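## Task

The rack's front face holds twelve drive blanks arranged as three rows of four. Press each blank that is sticking out all the way home, until it bottoms out and latches, with one exception: the blank in the lowest row that is rightmost when you stand facing the rack must stay untouched. The rack is free-standing, so any tilt beyond a slight one counts as failure, and the rack must finish at its original spot. A blank counts as done only if it stays seated without the robot holding it. Nothing may be pushed or knocked off the table.

## Robot and tools

Robot: two arms named left_arm and right_arm. Each has six joints (waist, shoulder, elbow, forearm roll, wrist pitch, wrist roll) and a two-finger gripper. The names are labels only and say nothing about image sides. Cameras, all 504x504: cam_head_left, cam_head_right, cam_high, cam_low, cam_left_wrist, cam_right_wrist. Calibration (K, distortion, T_world_to_cam) is supplied per camera; fixed cameras may be off by a couple of degrees and millimetres, and wrist-camera poses are derived from joint readings.

World frame: origin on the table surface midway between the arms, +z upward, +x pointing out across the table, left_arm on the +y side. Reported positions are in metres; orientations are quaternions in w,x,y,z order. A printed hand position can be somewhat wrong, especially with the arm stretched far.

Gripper geometry: fingers point along the gripper's +z axis and separate along its y axis. end_effector_position is the spot between the pads when closed. Fingertips extend about 33 mm past it when closed and 9 mm when fully open; closing moves the tips roughly 24 mm farther from the arm, so allow that clearance over surfaces.

Tool execute_actions, argument actions: a list holding zero or one item, plus optional pictures (true/false, whether images come back). An empty list just reports the state. A move item is {"rows": [...], "steps": n}: 1 to 15 rows, steps 1 to 15 (default 15), each step 1/30 s; each row is used for one step and the final row repeats to fill the rest. A wait item is {"steps": n} with n up to 300; it returns once that many steps have elapsed since the previous result, and your reply time is counted in that. A refused call sends nothing.

Row layout: one list of exactly 18 numbers, each in [-1, 1], covering both arms every time. Numbers 1 to 6: left_arm joint offsets in column order; 7: left gripper position; 8: left force_limit; 9: left speed. Numbers 10 to 18: the same nine for right_arm.

Joint numbers are offsets, not poses. They are measured from the joint angles shown in the most recent result that lists them (before any such result in a scene, and for the second or later call within one reply, from where the arm stands when the action begins). They are not measured from the previous row. Scale: 1.0 equals 1.983 rad for waist and shoulder, 2.38 rad for elbow, 2.975 rad for forearm roll, wrist pitch and wrist roll. All zeros therefore pulls the arm back to that reference rather than holding still. Stated joint ranges (rad): waist -3.491..3.491, shoulder -3.140..3.140, elbow -1.187..4.328, forearm roll -3.316..3.316, wrist pitch -3.140..3.140, wrist roll -3.927..3.927. A request more than 0.010 rad outside a range gets the call refused; a request past the true end (which may sit 0.010 rad either way) is clipped there and may produce the line "joint sent to its limit", possibly referring to an earlier action. Absence of that line does not prove there is room left.

Gripper numbers are absolute settings. position: +1 fully open (140 mm), pads touch near -0.8, -1 closes until blocked. force_limit: about 14 N at -1, 60 N at 0, 107 N at +1 (for parts up to 40 mm wide). speed: gap changes about 30 mm/s at -1, 140 at 0, 250 at +1. To leave a gripper unchanged, resend its previous three values; a 0 is a real command. To grip, send -1 and confirm object_status 2. Codes: 0 moving, 1 blocked while opening, 2 blocked while closing, 3 reached target or pads met. A stopped gripper stays until position changes by at least 0.01 or the object yields. To squeeze harder while status is 2, raise force_limit and switch position between -1 and -0.98. position_measured is in counts: 3 fully open, 230 pads together, not linear.

Motion limits: joint targets move at most 2.62 rad/s (waist, shoulder), 3.14 (elbow), 3.93 (wrist joints), take 0.5 s to accelerate, and an arm's joints are slowed together. Targets are kept within a lead of the measured angle (0.805 rad waist/shoulder, 0.966 elbow, 1.21 wrist joints), and if a target would place the gripper over 70 mm from where it is, all targets are pulled back. Large moves therefore need several calls.

Between calls, arms keep heading to the last row's target until they have nearly stopped (a stalled or very slow push counts as stopped) or a step is HELD; after that only a new action moves or presses them further.

Result lines: the state line left_arm: … | right_arm: … with position and quaternion; Joint positions and Joint velocities (rad, rad/s), one block per arm; "joint command not followed" means the clearance check altered or blocked joint targets, the rest of the row still applied; HELD marks steps where your row was partly or wholly not sent; object_status and position_measured for grippers; MOTOR HOT warns of heating, and OVER-TEMPERATURE FAULT means brakes are on until cooled.

Faults: if contact torque reaches a joint's load limit (139 N m for waist, shoulder, elbow; 34.8 for the wrist joints; held weight included) or an outside force on the arm reaches 150 N, that arm halts for 10 s, drops the rest of the call and yields to the contact. Holding loads heats motors.

Avoid: arms striking or pressing on each other, knocking anything off the table, tipping or shifting the rack, hard slams, drops and very forceful pushes. Push blanks gently and steadily; brace nothing against the rack that could tilt it.

Tool zoom_image: camera (one of the six names) and region [x0, y0, x1, y1] in pixels of that camera's latest image, origin top-left, at most 504 by 504; returns an enlarged view.

Tool finished_scene: scene (1 or 2) ends that scene for good; the result says whether the task succeeded and gives the next scene's task. Answering without any tool call ends all remaining scenes.

Each tool is called after "Request:" as name([rows], argument=value, ...), one row to a line, values as JSON.

## Session

Request:
execute_actions(actions=[])

Scene clock: 0.00 s of 4500.00 s.
left_arm: end_effector_position=(+0.0313, +0.2943, +0.3590) position_measured=3 object_status=3 end_effector_quat_wxyz=(-0.022, +0.947, +0.317, +0.037) | right_arm: end_effector_position=(+0.3697, -0.7060, +0.2226) position_measured=3 object_status=3 end_effector_quat_wxyz=(+0.013, +0.980, -0.193, +0.050)
Joint positions: left_arm=[-0.891 -0.647 -0.129 -0.097 -2.106  3.108] | right_arm=[-0.34   0.094  0.058 -0.004 -1.432  1.666]
Joint velocities: left_arm=[-0.001 -0.001  0.    -0.001  0.001  0.   ] | right_arm=[-0.001 -0.    -0.     0.    -0.    -0.   ]

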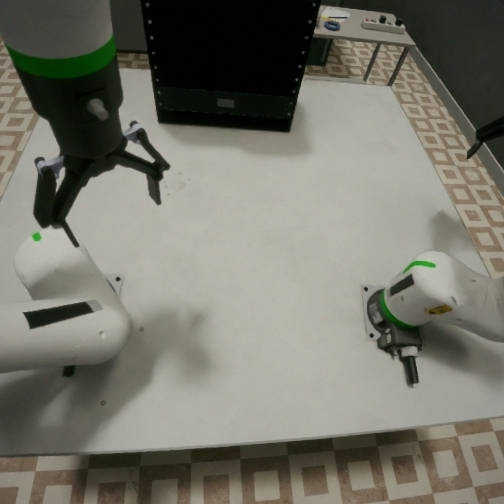

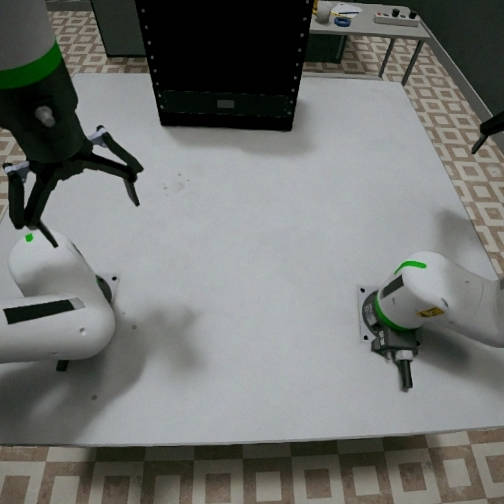

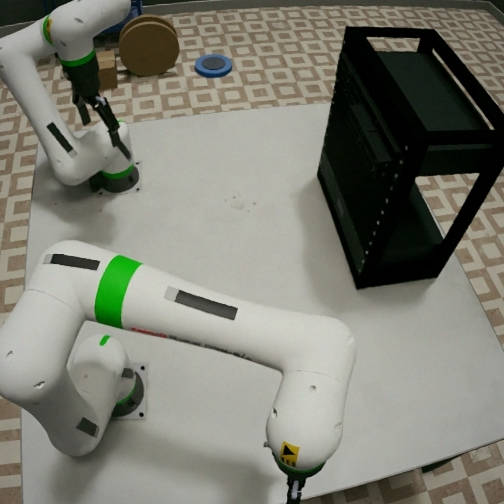

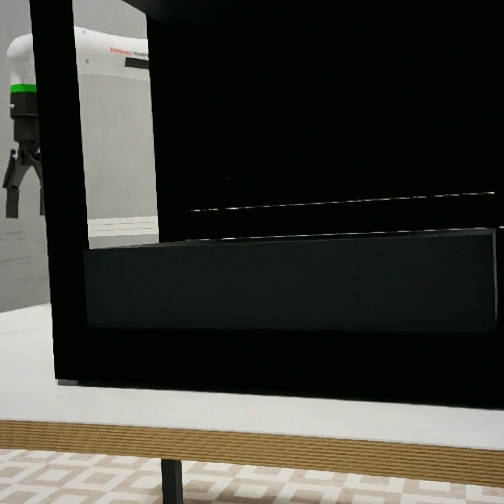

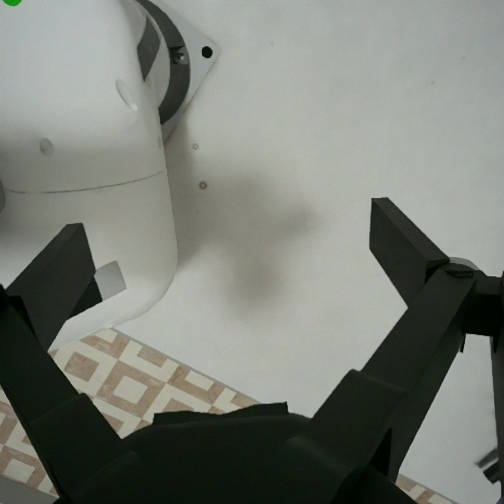

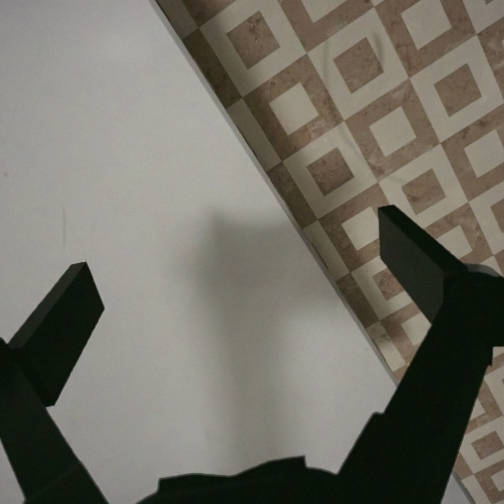

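Request:
zoom_image(camera="cam_high", region=[300,20,500,220])

Request:
execute_actions([
  {"rows":[[0,0,0,0,0,0,-1,0,0,0.3,-0.3,-0.25,0,0.48,0,-1,0,0]]},
], pictures=false)

Request:
execute_actions([
  {"steps":60},
])

Region (300, 20, 500, 220) of cam_high's 504x504 image, scaled by 2.520, with more detail than that image has.

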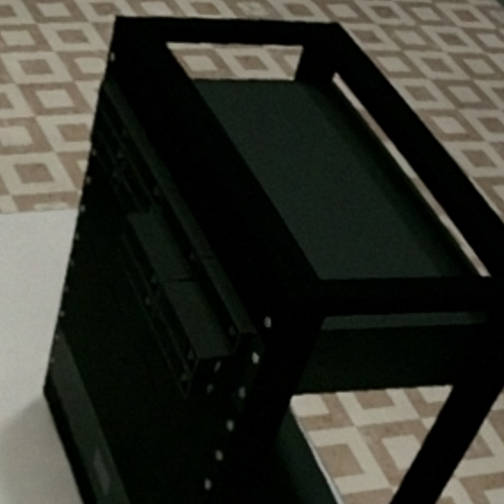

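Scene clock: 11.97 s of 4500.00 s.
left_arm: end_effector_position=(+0.0313, +0.2943, +0.3590) position_measured=104 object_status=0 end_effector_quat_wxyz=(-0.022, +0.947, +0.317, +0.037) | right_arm: end_effector_position=(+0.5027, -0.6386, +0.2771) position_measured=104 object_status=0 end_effector_quat_wxyz=(+0.051, +0.955, -0.087, +0.279)
Joint positions: left_arm=[-0.891 -0.647 -0.129 -0.097 -2.106  3.108] | right_arm=[-0.132 -0.114 -0.15  -0.004 -0.96   1.666]
Joint velocities: left_arm=[ 0.001  0.    -0.     0.    -0.    -0.   ] | right_arm=[ 0.479 -0.479 -0.48  -0.001  1.176  0.   ]
Steps of this call (steps 1 to 90: nothing new was sent; then 8.47 s passed at rest; steps 91 to 105: all 15 steps of this action). Readings (joint positions | what the end effector reports):
91: left_arm=[-0.891 -0.647 -0.129 -0.097 -2.106 3.108] | right_arm=[-0.340 0.094 0.058 -0.004 -1.432 1.666] | left_arm position_measured=3 object_status=0 | right_arm position_measured=3 object_status=0
92: left_arm=[-0.891 -0.647 -0.129 -0.097 -2.106 3.108] | right_arm=[-0.338 0.092 0.056 -0.004 -1.429 1.666] | left_arm position_measured=5 object_status=0 | right_arm position_measured=5 object_status=0
94: left_arm=[-0.891 -0.647 -0.129 -0.097 -2.106 3.108] | right_arm=[-0.322 0.077 0.041 -0.004 -1.398 1.666] | left_arm position_measured=20 object_status=0 | right_arm position_measured=20 object_status=0
98: left_arm=[-0.891 -0.647 -0.129 -0.097 -2.106 3.108] | right_arm=[-0.250 0.004 -0.032 -0.004 -1.246 1.666] | left_arm position_measured=51 object_status=0 | right_arm position_measured=51 object_status=0
105: the state above

Scene clock: 13.97 s of 4500.00 s.
left_arm: end_effector_position=(+0.0313, +0.2943, +0.3590) position_measured=233 object_status=3 end_effector_quat_wxyz=(-0.022, +0.947, +0.317, +0.037) | right_arm: end_effector_position=(+0.5827, -0.4212, +0.5142) position_measured=233 object_status=3 end_effector_quat_wxyz=(-0.007, +0.718, +0.073, +0.693)
Joint positions: left_arm=[-0.891 -0.647 -0.129 -0.097 -2.106  3.108] | right_arm=[ 0.255 -0.501 -0.537 -0.004 -0.004  1.666]
Joint velocities: left_arm=[-0.     0.     0.002  0.     0.001 -0.   ] | right_arm=[ 0.001 -0.     0.     0.     0.001 -0.   ]
Steps of this call (steps 1 to 45: the robot went on to your last target; steps 46 to 60: nothing new was sent). Readings (joint positions | what the end effector reports):
1: left_arm=[-0.891 -0.647 -0.129 -0.097 -2.106 3.108] | right_arm=[-0.116 -0.130 -0.166 -0.004 -0.921 1.666] | left_arm position_measured=111 object_status=0 | right_arm position_measured=111 object_status=0
2: left_arm=[-0.891 -0.647 -0.129 -0.097 -2.106 3.108] | right_arm=[-0.099 -0.146 -0.182 -0.004 -0.881 1.666] | left_arm position_measured=119 object_status=0 | right_arm position_measured=119 object_status=0
4: left_arm=[-0.891 -0.647 -0.129 -0.097 -2.106 3.108] | right_arm=[-0.068 -0.178 -0.214 -0.004 -0.802 1.666] | left_arm position_measured=134 object_status=0 | right_arm position_measured=134 object_status=0
8: left_arm=[-0.891 -0.647 -0.129 -0.097 -2.106 3.108] | right_arm=[-0.005 -0.241 -0.277 -0.004 -0.647 1.666] | left_arm position_measured=164 object_status=0 | right_arm position_measured=164 object_status=0
60: the state above
All arms were judged still, so your last target was given up. Only a new action makes them travel on or press farther. Fingers that are still opening or closing keep moving.
camera_calibration (this result's frames):
cam_left_wrist: T_world_to_cam=[[0.532036, -0.846695, 0.00677177, 0.2167], [-0.790166, -0.49361, 0.363299, 0.0383082], [-0.30426, -0.198639, -0.931648, 0.603307], [0, 0, 0, 1]] pos_world=[0.09854, 0.322228, 0.546685]
cam_right_wrist: T_world_to_cam=[[0.0559256, -0.994313, -0.0906332, -0.40752], [-0.480938, 0.0527224, -0.875168, 0.754531], [0.874969, 0.0925332, -0.475254, -0.0376812], [0, 0, 0, 1]] pos_world=[0.418643, -0.441496, 0.605499]

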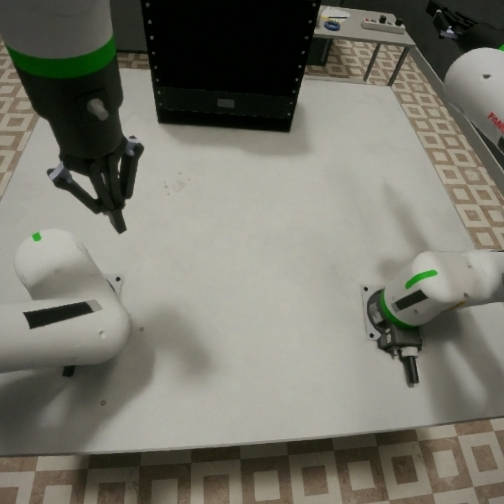

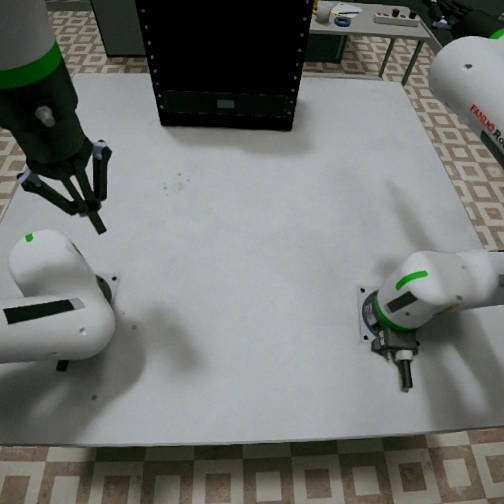

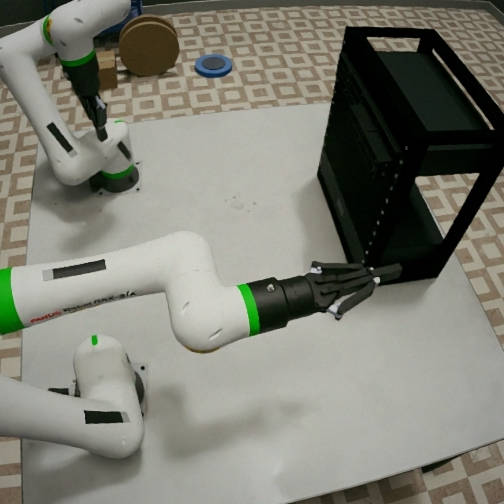

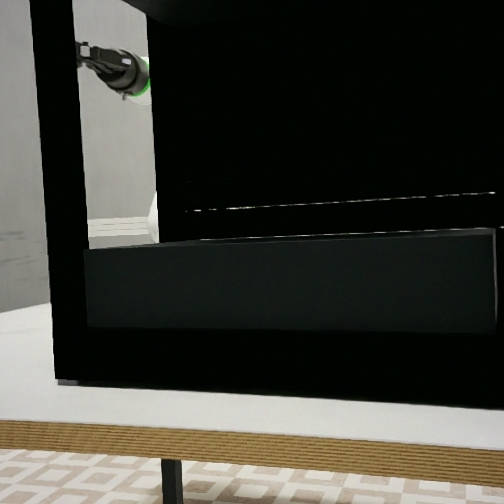

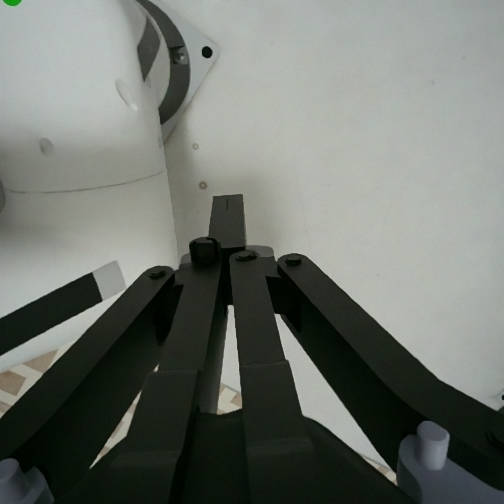

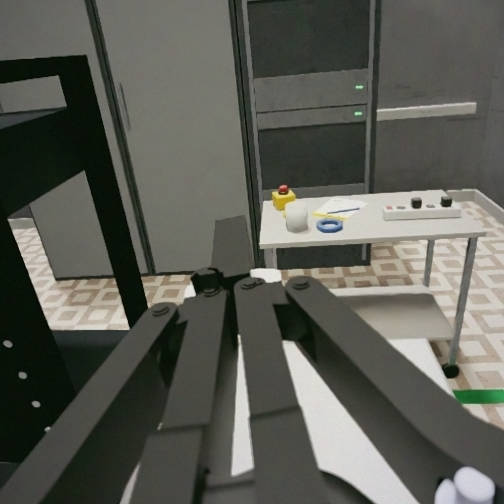

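Request:
execute_actions([
  {"rows":[[0,0,0,0,0,0,-1,0,0,0,-0.075,-0.005,1,0.035,-1,-1,0,0]]},
], pictures=false)

Request:
execute_actions([
  {"steps":50},
], pictures=false)

Request:
execute_actions([
  {"rows":[[0.3,0,0,0,0,0,-1,0,0,0.14,-0.03,-0.025,0.057,0,-0.088,-1,0,0]]},
], pictures=false)

Request:
execute_actions([
  {"steps":20},
])

Scene clock: 25.67 s of 4500.00 s.
left_arm: end_effector_position=(+0.0313, +0.2943, +0.3590) position_measured=233 object_status=3 end_effector_quat_wxyz=(-0.022, +0.947, +0.317, +0.037) | right_arm: end_effector_position=(+0.5557, -0.3938, +0.6330) position_measured=233 object_status=3 end_effector_quat_wxyz=(-0.015, +0.683, +0.077, +0.726)
Joint positions: left_arm=[-0.891 -0.647 -0.129 -0.097 -2.106  3.108] | right_arm=[ 0.255 -0.564 -0.542  0.595  0.039  1.067]
Joint velocities: left_arm=[-0.    -0.     0.    -0.001 -0.001 -0.   ] | right_arm=[ 0.    -0.141 -0.011  1.751  0.098 -1.755]
Steps of this call (steps 1 to 90: nothing new was sent; then 8.20 s passed at rest; steps 91 to 105: all 15 steps of this action). Readings (joint positions | what the end effector reports):
91: left_arm=[-0.891 -0.647 -0.129 -0.097 -2.106 3.108] | right_arm=[0.255 -0.501 -0.537 -0.004 -0.004 1.666] | left_arm position_measured=233 object_status=3 | right_arm position_measured=233 object_status=3
92: left_arm=[-0.891 -0.647 -0.129 -0.097 -2.106 3.108] | right_arm=[0.255 -0.502 -0.537 -0.001 -0.004 1.663] | left_arm position_measured=233 object_status=3 | right_arm position_measured=233 object_status=3
94: left_arm=[-0.891 -0.647 -0.129 -0.097 -2.106 3.108] | right_arm=[0.255 -0.505 -0.538 0.031 -0.001 1.631] | left_arm position_measured=233 object_status=3 | right_arm position_measured=233 object_status=3
98: left_arm=[-0.891 -0.647 -0.129 -0.097 -2.106 3.108] | right_arm=[0.255 -0.526 -0.539 0.197 0.013 1.465] | left_arm position_measured=233 object_status=3 | right_arm position_measured=233 object_status=3
105: the state above

Scene clock: 27.33 s of 4500.00 s.
left_arm: end_effector_position=(+0.0313, +0.2943, +0.3590) position_measured=233 object_status=3 end_effector_quat_wxyz=(-0.022, +0.947, +0.317, +0.037) | right_arm: end_effector_position=(+0.4988, -0.1648, +0.5775) position_measured=233 object_status=3 end_effector_quat_wxyz=(-0.013, +0.702, +0.078, +0.708)
Joint positions: left_arm=[-0.891 -0.647 -0.129 -0.097 -2.106  3.108] | right_arm=[ 0.255 -0.65  -0.549  2.971  0.1   -1.309]
Joint velocities: left_arm=[ 0.001 -0.    -0.     0.002  0.    -0.   ] | right_arm=[-0.     0.001  0.    -0.001  0.     0.   ]
Steps of this call (steps 1 to 50: the robot went on to your last target). Readings (joint positions | what the end effector reports):
1: left_arm=[-0.891 -0.647 -0.129 -0.097 -2.106 3.108] | right_arm=[0.255 -0.569 -0.543 0.655 0.043 1.007] | left_arm position_measured=233 object_status=3 | right_arm position_measured=233 object_status=3
2: left_arm=[-0.891 -0.647 -0.129 -0.097 -2.106 3.108] | right_arm=[0.255 -0.573 -0.543 0.717 0.046 0.946] | left_arm position_measured=233 object_status=3 | right_arm position_measured=233 object_status=3
4: left_arm=[-0.891 -0.647 -0.129 -0.097 -2.106 3.108] | right_arm=[0.255 -0.582 -0.544 0.842 0.052 0.820] | left_arm position_measured=233 object_status=3 | right_arm position_measured=233 object_status=3
8: left_arm=[-0.891 -0.647 -0.129 -0.097 -2.106 3.108] | right_arm=[0.255 -0.597 -0.545 1.104 0.062 0.558] | left_arm position_measured=233 object_status=3 | right_arm position_measured=233 object_status=3
50: the state above

Scene clock: 27.83 s of 4500.00 s.
left_arm: end_effector_position=(+0.1050, +0.3089, +0.3590) position_measured=233 object_status=3 end_effector_quat_wxyz=(-0.030, +0.847, +0.530, +0.031) | right_arm: end_effector_position=(+0.4156, -0.0444, +0.5410) position_measured=233 object_status=3 end_effector_quat_wxyz=(-0.133, +0.694, +0.134, +0.695)
Joint positions: left_arm=[-0.418 -0.647 -0.129 -0.097 -2.106  3.108] | right_arm=[ 0.524 -0.708 -0.607  3.136  0.1   -1.562]
Joint velocities: left_arm=[ 1.113 -0.     0.    -0.001  0.    -0.   ] | right_arm=[ 0.28  -0.06  -0.06   0.17   0.    -0.263]
Steps of this call (steps 1 to 15: all 15 steps of this action). Readings (joint positions | what the end effector reports):
1: left_arm=[-0.891 -0.647 -0.129 -0.097 -2.106 3.108] | right_arm=[0.255 -0.650 -0.549 2.971 0.100 -1.309] | left_arm position_measured=233 object_status=3 | right_arm position_measured=233 object_status=3
2: left_arm=[-0.888 -0.647 -0.129 -0.097 -2.106 3.108] | right_arm=[0.258 -0.650 -0.550 2.973 0.100 -1.311] | left_arm position_measured=233 object_status=3 | right_arm position_measured=233 object_status=3
4: left_arm=[-0.868 -0.647 -0.129 -0.097 -2.106 3.108] | right_arm=[0.279 -0.655 -0.554 2.985 0.100 -1.331] | left_arm position_measured=233 object_status=3 | right_arm position_measured=233 object_status=3
8: left_arm=[-0.756 -0.647 -0.129 -0.097 -2.106 3.108] | right_arm=[0.374 -0.675 -0.575 3.044 0.100 -1.421] | left_arm position_measured=233 object_status=3 | right_arm position_measured=233 object_status=3
15: the state above

Scene clock: 28.50 s of 4500.00 s.
left_arm: end_effector_position=(+0.1224, +0.3182, +0.3590) position_measured=233 object_status=3 end_effector_quat_wxyz=(-0.031, +0.813, +0.581, +0.029) | right_arm: end_effector_position=(+0.4124, -0.0409, +0.5398) position_measured=233 object_status=3 end_effector_quat_wxyz=(-0.137, +0.693, +0.136, +0.694)
Joint positions: left_arm=[-0.296 -0.647 -0.129 -0.097 -2.106  3.108] | right_arm=[ 0.533 -0.709 -0.609  3.141  0.1   -1.571]
Joint velocities: left_arm=[-0.001 -0.    -0.001  0.     0.    -0.   ] | right_arm=[0.001 0.    0.    0.001 0.    0.   ]
Steps of this call (steps 1 to 20: the robot went on to your last target). Readings (joint positions | what the end effector reports):
1: left_arm=[-0.384 -0.647 -0.129 -0.097 -2.106 3.108] | right_arm=[0.531 -0.709 -0.608 3.140 0.100 -1.569] | left_arm position_measured=233 object_status=3 | right_arm position_measured=233 object_status=3
2: left_arm=[-0.355 -0.647 -0.129 -0.097 -2.106 3.108] | right_arm=[0.533 -0.709 -0.609 3.141 0.100 -1.570] | left_arm position_measured=233 object_status=3 | right_arm position_measured=233 object_status=3
4: left_arm=[-0.314 -0.647 -0.129 -0.097 -2.106 3.108] | right_arm=[0.533 -0.709 -0.609 3.141 0.100 -1.571] | left_arm position_measured=233 object_status=3 | right_arm position_measured=233 object_status=3
8: left_arm=[-0.296 -0.647 -0.129 -0.097 -2.106 3.108] | right_arm=[0.533 -0.709 -0.609 3.141 0.100 -1.571] | left_arm position_measured=233 object_status=3 | right_arm position_measured=233 object_status=3
20: the state above
camera_calibration (this result's frames):
cam_left_wrist: T_world_to_cam=[[0.91517, -0.40301, 0.00677186, 0.000477107], [-0.377733, -0.851664, 0.363299, 0.185485], [-0.140646, -0.335038, -0.931648, 0.659127], [0, 0, 0, 1]] pos_world=[0.162331, 0.378996, 0.546685]
cam_right_wrist: T_world_to_cam=[[0.325155, -0.927589, -0.183994, -0.0754392], [-0.474028, 0.00848229, -0.880469, 0.673175], [0.818273, 0.373507, -0.436945, 0.102519], [0, 0, 0, 1]] pos_world=[0.259745, -0.113978, 0.623624]

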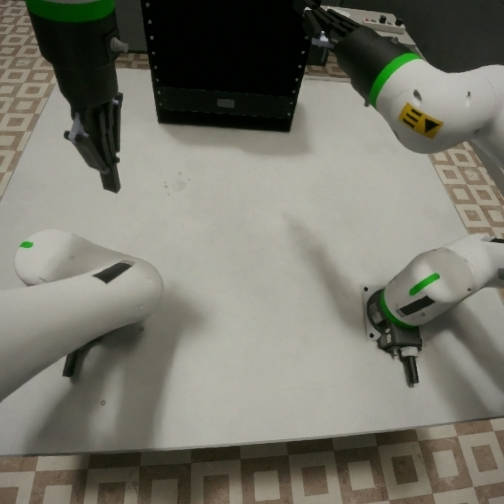

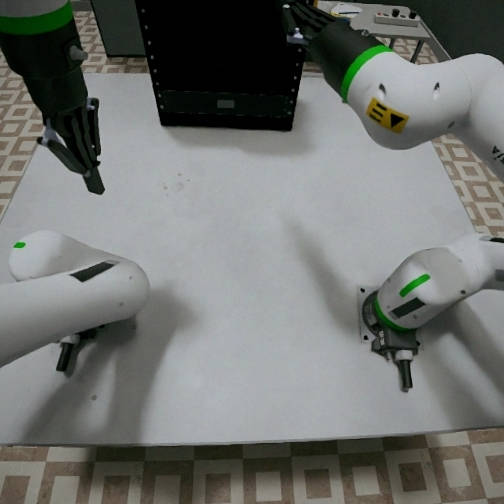

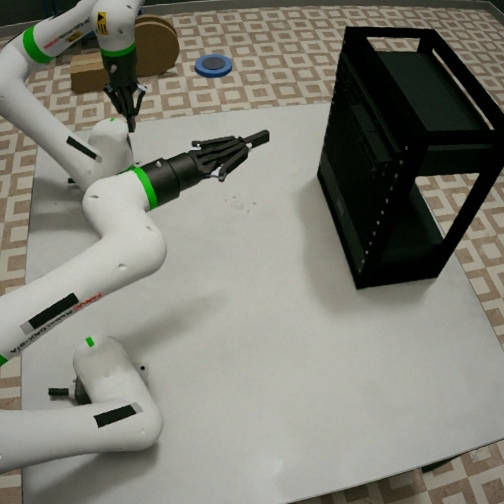

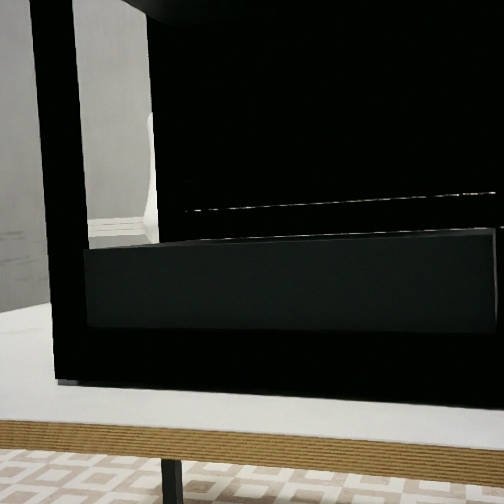

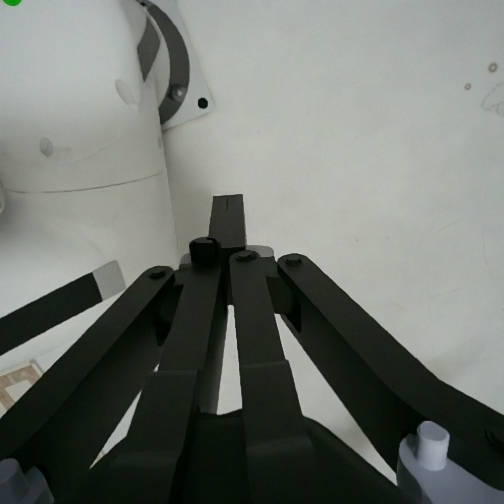

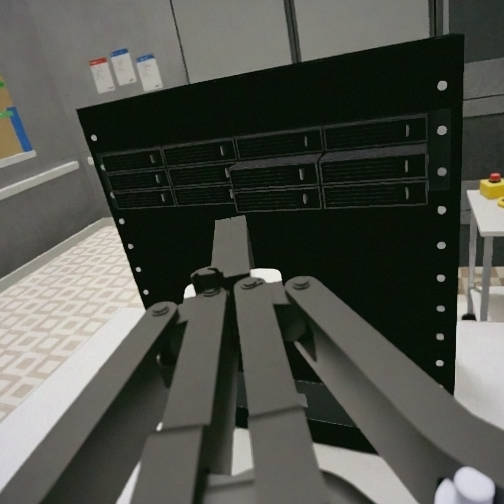

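Request:
zoom_image(camera="cam_right_wrist", region=[70,90,470,250])

Request:
zoom_image(camera="cam_high", region=[320,40,420,190])

Region (70, 90, 470, 250) of cam_right_wrist's 504x504 image, scaled by 1.260, with more detail than that image has; it fills the top 202 rows of this view, and the rest is white.

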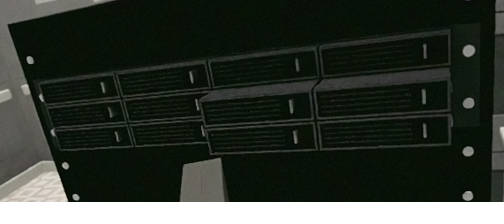

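Region (320, 40, 420, 190) of cam_high's 504x504 image, scaled by 3.360, with more detail than that image has.

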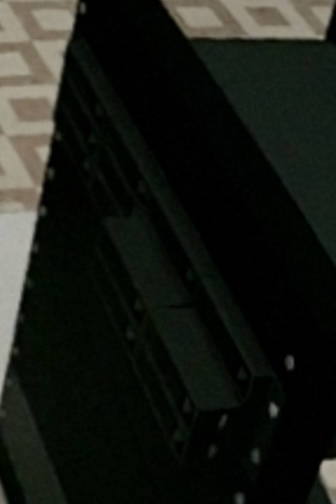

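Request:
execute_actions([
  {"rows":[[0.175,0.457,0.456,0.0326,0.272,-0.517,0.3,1,0,-0.06,0.1,0,0,-0.07,0,-1,0,0]]},
], pictures=false)

Request:
execute_actions([
  {"steps":55},
])

Scene clock: 50.97 s of 4500.00 s.
left_arm: end_effector_position=(+0.2909, +0.2801, +0.4373) position_measured=132 object_status=0 end_effector_quat_wxyz=(+0.056, +0.881, +0.457, +0.113) | right_arm: end_effector_position=(+0.5110, -0.0764, +0.5049) position_measured=233 object_status=3 end_effector_quat_wxyz=(-0.096, +0.697, +0.094, +0.705)
Joint positions: left_arm=[-0.203 -0.415  0.15  -0.071 -1.891  2.75 ] | right_arm=[ 0.414 -0.512 -0.609  3.141 -0.108 -1.571]
Joint velocities: left_arm=[ 0.204  0.542  0.645  0.056  0.473 -0.918] | right_arm=[-0.001  0.003  0.     0.001 -0.002  0.   ]
Steps of this call (steps 1 to 15: the robot went on to your last target; steps 16 to 90: nothing new was sent; then 18.97 s passed at rest; steps 91 to 105: all 15 steps of this action). Readings (joint positions | what the end effector reports):
91: left_arm=[-0.296 -0.647 -0.129 -0.097 -2.106 3.108] | right_arm=[0.533 -0.709 -0.609 3.141 0.100 -1.571] | left_arm position_measured=233 object_status=0 | right_arm position_measured=233 object_status=3
92: left_arm=[-0.295 -0.645 -0.126 -0.097 -2.104 3.105] | right_arm=[0.532 -0.708 -0.609 3.141 0.097 -1.571] | left_arm position_measured=233 object_status=0 | right_arm position_measured=233 object_status=3
94: left_arm=[-0.286 -0.625 -0.101 -0.094 -2.083 3.073] | right_arm=[0.519 -0.687 -0.609 3.141 0.075 -1.571] | left_arm position_measured=216 object_status=0 | right_arm position_measured=233 object_status=3
98: left_arm=[-0.253 -0.547 -0.008 -0.085 -2.008 2.957] | right_arm=[0.462 -0.590 -0.609 3.141 -0.025 -1.571] | left_arm position_measured=185 object_status=0 | right_arm position_measured=233 object_status=3
105: the state above

Scene clock: 52.80 s of 4500.00 s.
left_arm: end_effector_position=(+0.7670, +0.3259, +0.6562) position_measured=91 object_status=3 end_effector_quat_wxyz=(-0.000, +0.884, +0.000, +0.467) | right_arm: end_effector_position=(+0.5111, -0.0764, +0.5047) position_measured=233 object_status=3 end_effector_quat_wxyz=(-0.096, +0.697, +0.094, +0.704)
Joint positions: left_arm=[ 0.051  0.259  0.956  0.    -1.297  1.57 ] | right_arm=[ 0.414 -0.511 -0.609  3.141 -0.108 -1.571]
Joint velocities: left_arm=[ 0.    -0.    -0.001  0.001 -0.001 -0.   ] | right_arm=[-0.001 -0.    -0.    -0.001 -0.001 -0.   ]
Steps of this call (steps 1 to 55: the robot went on to your last target). Readings (joint positions | what the end effector reports):
1: left_arm=[-0.196 -0.397 0.171 -0.069 -1.875 2.719] | right_arm=[0.414 -0.511 -0.609 3.141 -0.108 -1.571] | left_arm position_measured=125 object_status=0 | right_arm position_measured=233 object_status=3
2: left_arm=[-0.189 -0.379 0.193 -0.067 -1.859 2.687] | right_arm=[0.414 -0.511 -0.609 3.141 -0.108 -1.571] | left_arm position_measured=117 object_status=0 | right_arm position_measured=233 object_status=3
4: left_arm=[-0.176 -0.342 0.237 -0.063 -1.827 2.623] | right_arm=[0.414 -0.511 -0.609 3.141 -0.108 -1.571] | left_arm position_measured=102 object_status=0 | right_arm position_measured=233 object_status=3
8: left_arm=[-0.148 -0.269 0.324 -0.055 -1.762 2.495] | right_arm=[0.414 -0.511 -0.609 3.141 -0.108 -1.571] | left_arm position_measured=91 object_status=0 | right_arm position_measured=233 object_status=3
55: the state above
camera_calibration (this result's frames):
cam_left_wrist: T_world_to_cam=[[-0.0717428, -0.996117, -0.0510321, 0.399783], [-0.866534, 0.0875835, -0.491374, 0.957261], [0.493935, 0.00896858, -0.869453, 0.389611], [0, 0, 0, 1]] pos_world=[0.665738, 0.310896, 0.829522]
cam_right_wrist: T_world_to_cam=[[0.214364, -0.95918, -0.184453, -0.0924996], [-0.461253, 0.0670521, -0.884731, 0.689478], [0.860984, 0.274734, -0.428051, -0.0142624], [0, 0, 0, 1]] pos_world=[0.350132, -0.131036, 0.586836]

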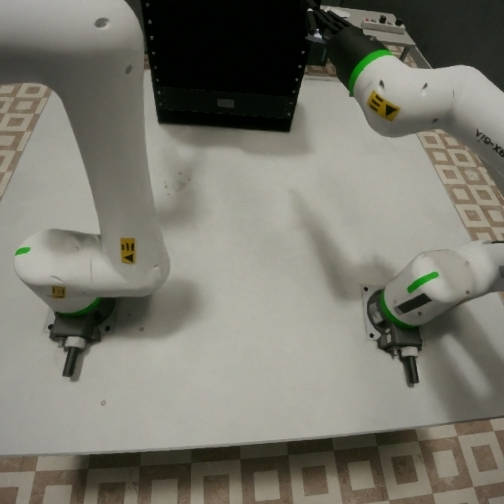

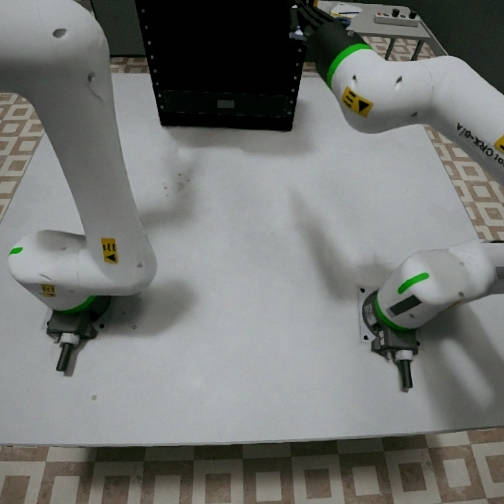

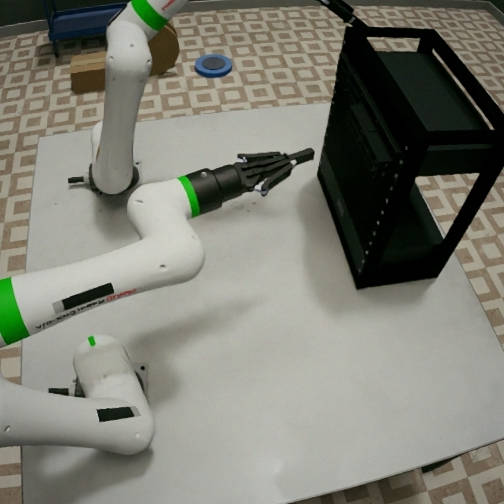

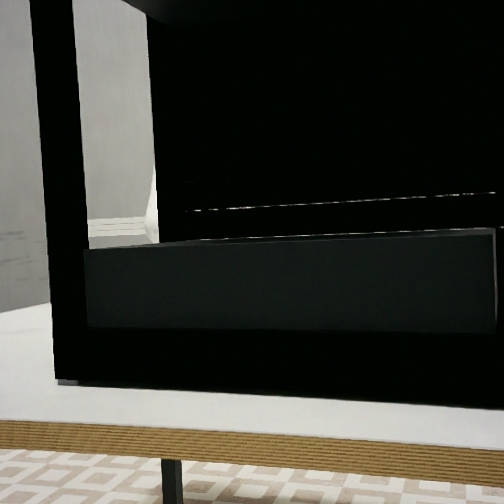

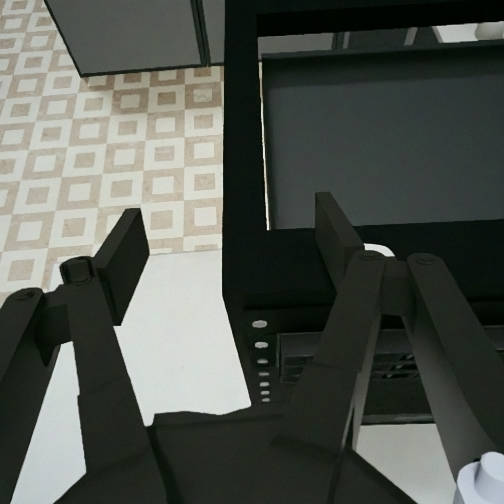

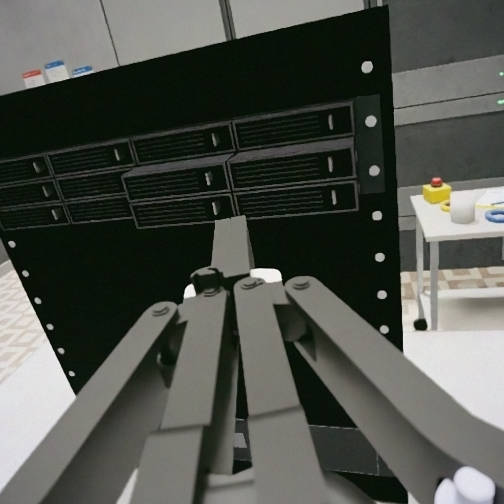

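Request:
execute_actions([
  {"rows":[[-0.0055,0.0766,0.021,0,0.0343,0,0.3,1,0,-0.04,0.174,0.086,0,-0.044,0,-1,0,0]]},
], pictures=false)

Request:
execute_actions([
  {"steps":12},
])

Scene clock: 61.70 s of 4500.00 s.
left_arm: end_effector_position=(+0.8507, +0.3172, +0.6008) position_measured=91 object_status=3 end_effector_quat_wxyz=(+0.002, +0.884, -0.004, +0.467) | right_arm: end_effector_position=(+0.6424, -0.0940, +0.4911) position_measured=233 object_status=3 end_effector_quat_wxyz=(-0.069, +0.703, +0.069, +0.704)
Joint positions: left_arm=[ 0.04   0.411  1.006  0.    -1.195  1.57 ] | right_arm=[ 0.34  -0.19  -0.418  3.141 -0.23  -1.571]
Joint velocities: left_arm=[ 0. -0.  0. -0. -0. -0.] | right_arm=[-0.11   0.473  0.281  0.001 -0.179 -0.   ]
Steps of this call (steps 1 to 15: the robot went on to your last target; steps 16 to 90: nothing new was sent; then 5.40 s passed at rest; steps 91 to 105: all 15 steps of this action). Readings (joint positions | what the end effector reports):
91: left_arm=[0.051 0.259 0.956 0.000 -1.297 1.570] | right_arm=[0.414 -0.511 -0.609 3.141 -0.109 -1.571] | left_arm position_measured=91 object_status=3 | right_arm position_measured=233 object_status=3
92: left_arm=[0.051 0.261 0.957 0.000 -1.296 1.570] | right_arm=[0.414 -0.509 -0.607 3.141 -0.109 -1.571] | left_arm position_measured=91 object_status=3 | right_arm position_measured=233 object_status=3
94: left_arm=[0.050 0.281 0.964 0.000 -1.281 1.570] | right_arm=[0.409 -0.488 -0.595 3.141 -0.117 -1.571] | left_arm position_measured=91 object_status=3 | right_arm position_measured=233 object_status=3
98: left_arm=[0.044 0.370 0.992 0.000 -1.223 1.570] | right_arm=[0.384 -0.381 -0.531 3.141 -0.158 -1.571] | left_arm position_measured=91 object_status=3 | right_arm position_measured=233 object_status=3
105: the state above

Scene clock: 62.10 s of 4500.00 s.
left_arm: end_effector_position=(+0.8507, +0.3172, +0.6008) position_measured=91 object_status=3 end_effector_quat_wxyz=(+0.002, +0.884, -0.004, +0.467) | right_arm: end_effector_position=(+0.6523, -0.0959, +0.4886) position_measured=233 object_status=3 end_effector_quat_wxyz=(-0.067, +0.703, +0.067, +0.704)
Joint positions: left_arm=[ 0.04   0.411  1.006  0.    -1.195  1.57 ] | right_arm=[ 0.335 -0.166 -0.404  3.141 -0.239 -1.571]
Joint velocities: left_arm=[-0.    -0.    -0.001  0.    -0.001  0.   ] | right_arm=[ 0.     0.     0.     0.    -0.002  0.   ]
Steps of this call (steps 1 to 12: the robot went on to your last target). Readings (joint positions | what the end effector reports):
1: left_arm=[0.040 0.411 1.006 0.000 -1.195 1.570] | right_arm=[0.337 -0.176 -0.410 3.141 -0.235 -1.571] | left_arm position_measured=91 object_status=3 | right_arm position_measured=233 object_status=3
2: left_arm=[0.040 0.411 1.006 0.000 -1.195 1.570] | right_arm=[0.335 -0.169 -0.406 3.141 -0.238 -1.571] | left_arm position_measured=91 object_status=3 | right_arm position_measured=233 object_status=3
4: left_arm=[0.040 0.411 1.006 0.000 -1.195 1.570] | right_arm=[0.335 -0.166 -0.404 3.141 -0.239 -1.571] | left_arm position_measured=91 object_status=3 | right_arm position_measured=233 object_status=3
8: left_arm=[0.040 0.411 1.006 0.000 -1.195 1.570] | right_arm=[0.335 -0.166 -0.404 3.141 -0.239 -1.571] | left_arm position_measured=91 object_status=3 | right_arm position_measured=233 object_status=3
12: the state above
camera_calibration (this result's frames):
cam_left_wrist: T_world_to_cam=[[-0.0825963, -0.995276, -0.0510325, 0.403232], [-0.865439, 0.0970244, -0.49153, 0.999532], [0.494159, 0.00356695, -0.869364, 0.301686], [0, 0, 0, 1]] pos_world=[0.749258, 0.303271, 0.774152]
cam_right_wrist: T_world_to_cam=[[0.135864, -0.973488, -0.184014, -0.0948568], [-0.462742, 0.101878, -0.88062, 0.743936], [0.87602, 0.204795, -0.436633, -0.149627], [0, 0, 0, 1]] pos_world=[0.488214, -0.13749, 0.572337]

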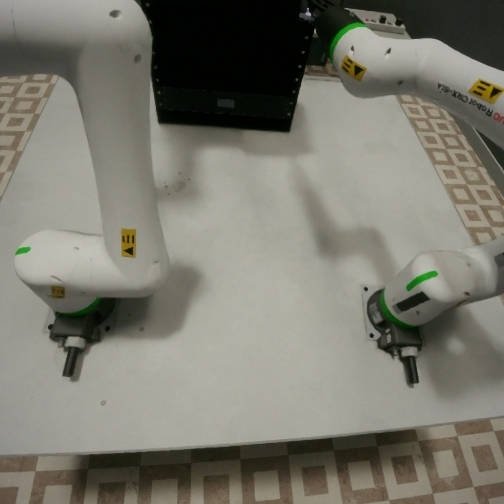

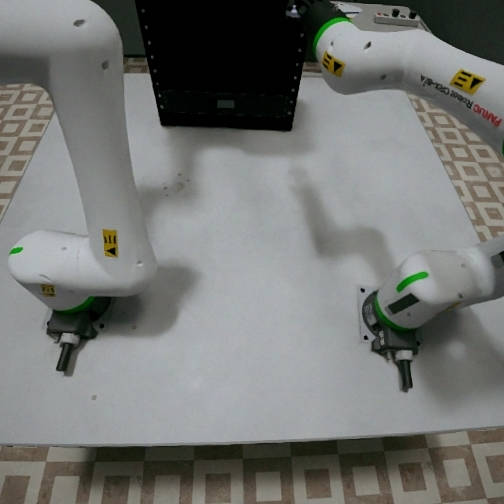

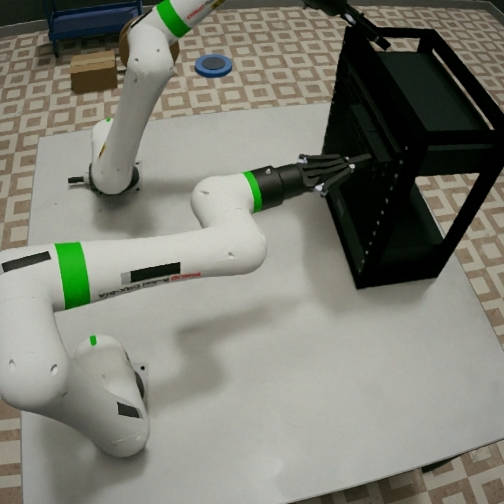

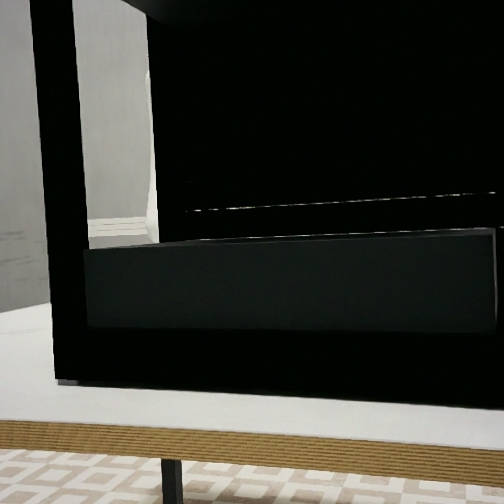

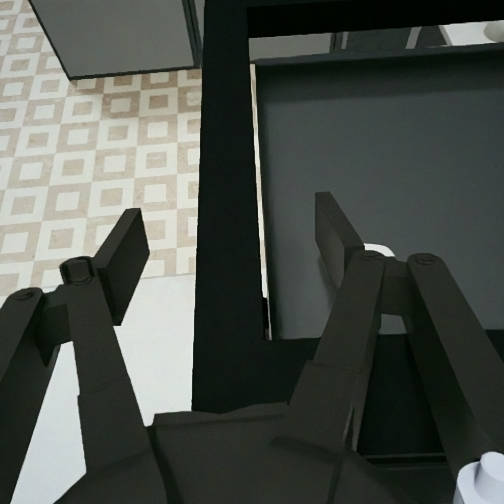

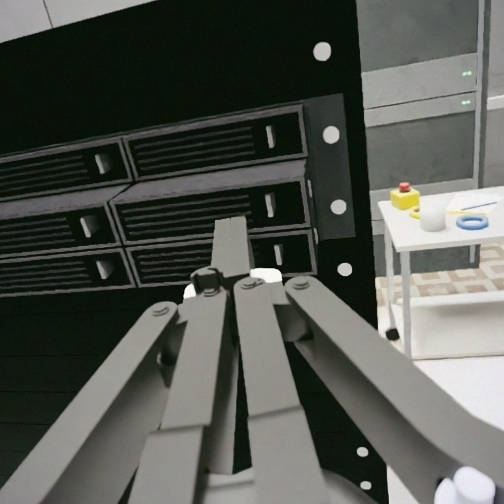

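Request:
execute_actions([
  {"rows":[[0,0,0,0,0,0,-1,1,0,0,0.0235,0.0235,0,0.003,0,-1,0,0]]},
], pictures=false)

Request:
execute_actions([
  {"steps":10},
])

Scene clock: 67.03 s of 4500.00 s.
left_arm: end_effector_position=(+0.8508, +0.3172, +0.6008) position_measured=191 object_status=0 end_effector_quat_wxyz=(+0.002, +0.884, -0.004, +0.467) | right_arm: end_effector_position=(+0.6717, -0.0922, +0.4953) position_measured=233 object_status=3 end_effector_quat_wxyz=(-0.067, +0.703, +0.067, +0.705)
Joint positions: left_arm=[ 0.041  0.411  1.006  0.001 -1.195  1.57 ] | right_arm=[ 0.335 -0.119 -0.348  3.141 -0.23  -1.571]
Joint velocities: left_arm=[ 0.    -0.001 -0.     0.    -0.001 -0.   ] | right_arm=[ 0.     0.     0.001  0.001 -0.     0.   ]
Steps of this call (steps 1 to 30: the robot went on to your last target; steps 31 to 90: nothing new was sent; then 1.43 s passed at rest; steps 91 to 105: all 15 steps of this action). Readings (joint positions | what the end effector reports):
91: left_arm=[0.041 0.411 1.006 0.000 -1.195 1.570] | right_arm=[0.335 -0.166 -0.404 3.141 -0.239 -1.571] | left_arm position_measured=91 object_status=0 | right_arm position_measured=233 object_status=3
92: left_arm=[0.041 0.411 1.006 0.000 -1.195 1.570] | right_arm=[0.335 -0.164 -0.401 3.141 -0.239 -1.571] | left_arm position_measured=93 object_status=0 | right_arm position_measured=233 object_status=3
94: left_arm=[0.041 0.411 1.006 0.000 -1.195 1.570] | right_arm=[0.335 -0.143 -0.377 3.141 -0.235 -1.571] | left_arm position_measured=108 object_status=0 | right_arm position_measured=233 object_status=3
98: left_arm=[0.041 0.411 1.006 0.000 -1.195 1.570] | right_arm=[0.335 -0.120 -0.348 3.141 -0.231 -1.571] | left_arm position_measured=138 object_status=0 | right_arm position_measured=233 object_status=3
105: the state above

Scene clock: 67.37 s of 4500.00 s.
left_arm: end_effector_position=(+0.8508, +0.3173, +0.6008) position_measured=194 object_status=2 end_effector_quat_wxyz=(+0.002, +0.884, -0.004, +0.467) | right_arm: end_effector_position=(+0.6717, -0.0922, +0.4954) position_measured=233 object_status=3 end_effector_quat_wxyz=(-0.067, +0.703, +0.067, +0.705)
Joint positions: left_arm=[ 0.041  0.411  1.006  0.    -1.195  1.57 ] | right_arm=[ 0.335 -0.119 -0.348  3.141 -0.23  -1.571]
Joint velocities: left_arm=[0.001 0.001 0.001 0.001 0.001 0.   ] | right_arm=[ 0.001 -0.     0.    -0.001  0.001  0.   ]
Steps of this call (steps 1 to 10: the robot went on to your last target). Readings (joint positions | what the end effector reports):
1: left_arm=[0.041 0.411 1.006 0.001 -1.195 1.570] | right_arm=[0.335 -0.119 -0.348 3.141 -0.230 -1.571] | left_arm position_measured=194 object_status=0 | right_arm position_measured=233 object_status=3
2: left_arm=[0.041 0.411 1.006 0.001 -1.195 1.570] | right_arm=[0.335 -0.119 -0.348 3.141 -0.230 -1.571] | left_arm position_measured=194 object_status=0 | right_arm position_measured=233 object_status=3
4: left_arm=[0.041 0.411 1.006 0.001 -1.195 1.570] | right_arm=[0.335 -0.119 -0.348 3.141 -0.230 -1.571] | left_arm position_measured=194 object_status=0 | right_arm position_measured=233 object_status=3
8: left_arm=[0.041 0.411 1.006 0.000 -1.195 1.570] | right_arm=[0.335 -0.119 -0.348 3.141 -0.230 -1.571] | left_arm position_measured=194 object_status=2 | right_arm position_measured=233 object_status=3
10: the state above
camera_calibration (this result's frames):
cam_left_wrist: T_world_to_cam=[[-0.0824773, -0.995287, -0.0509946, 0.403216], [-0.865462, 0.0969022, -0.491514, 0.999584], [0.494139, 0.00359511, -0.869375, 0.301678], [0, 0, 0, 1]] pos_world=[0.749287, 0.303369, 0.774142]
cam_right_wrist: T_world_to_cam=[[0.135963, -0.973481, -0.18398, -0.0926773], [-0.462356, 0.101892, -0.88082, 0.758384], [0.876208, 0.204823, -0.436242, -0.164818], [0, 0, 0, 1]] pos_world=[0.50766, -0.133734, 0.579049]

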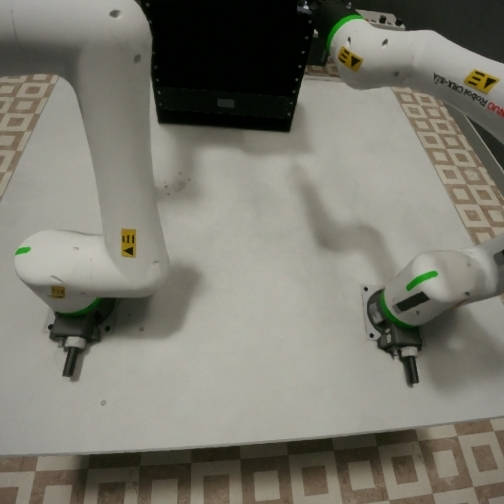

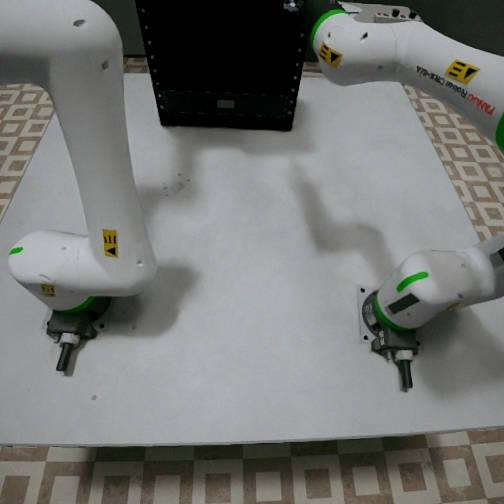

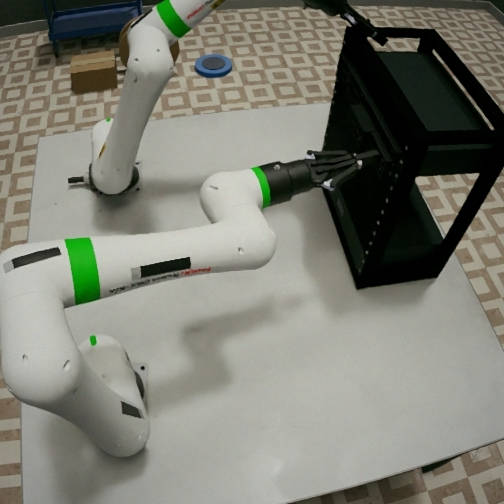

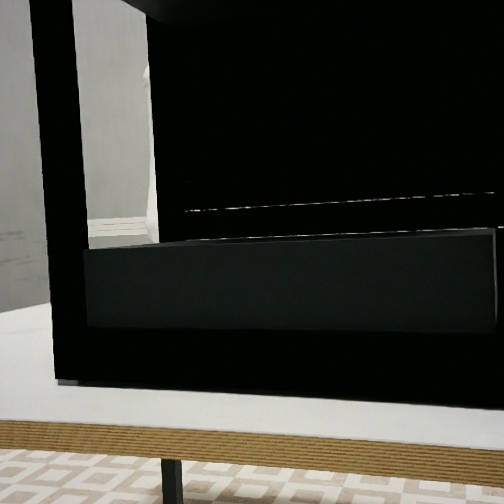

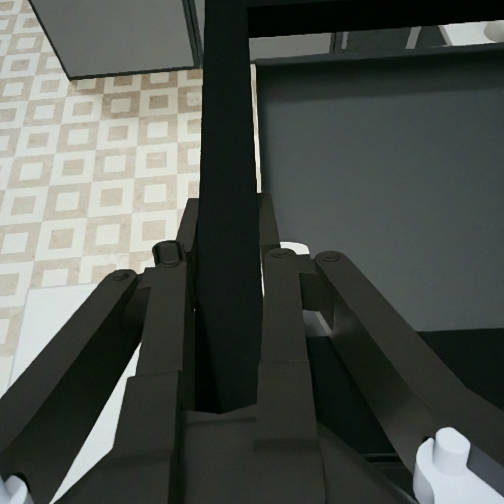

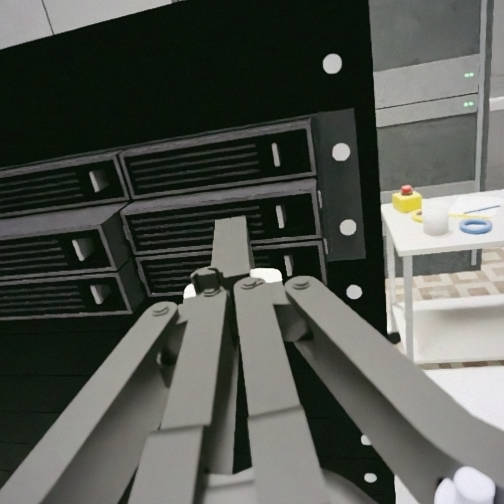

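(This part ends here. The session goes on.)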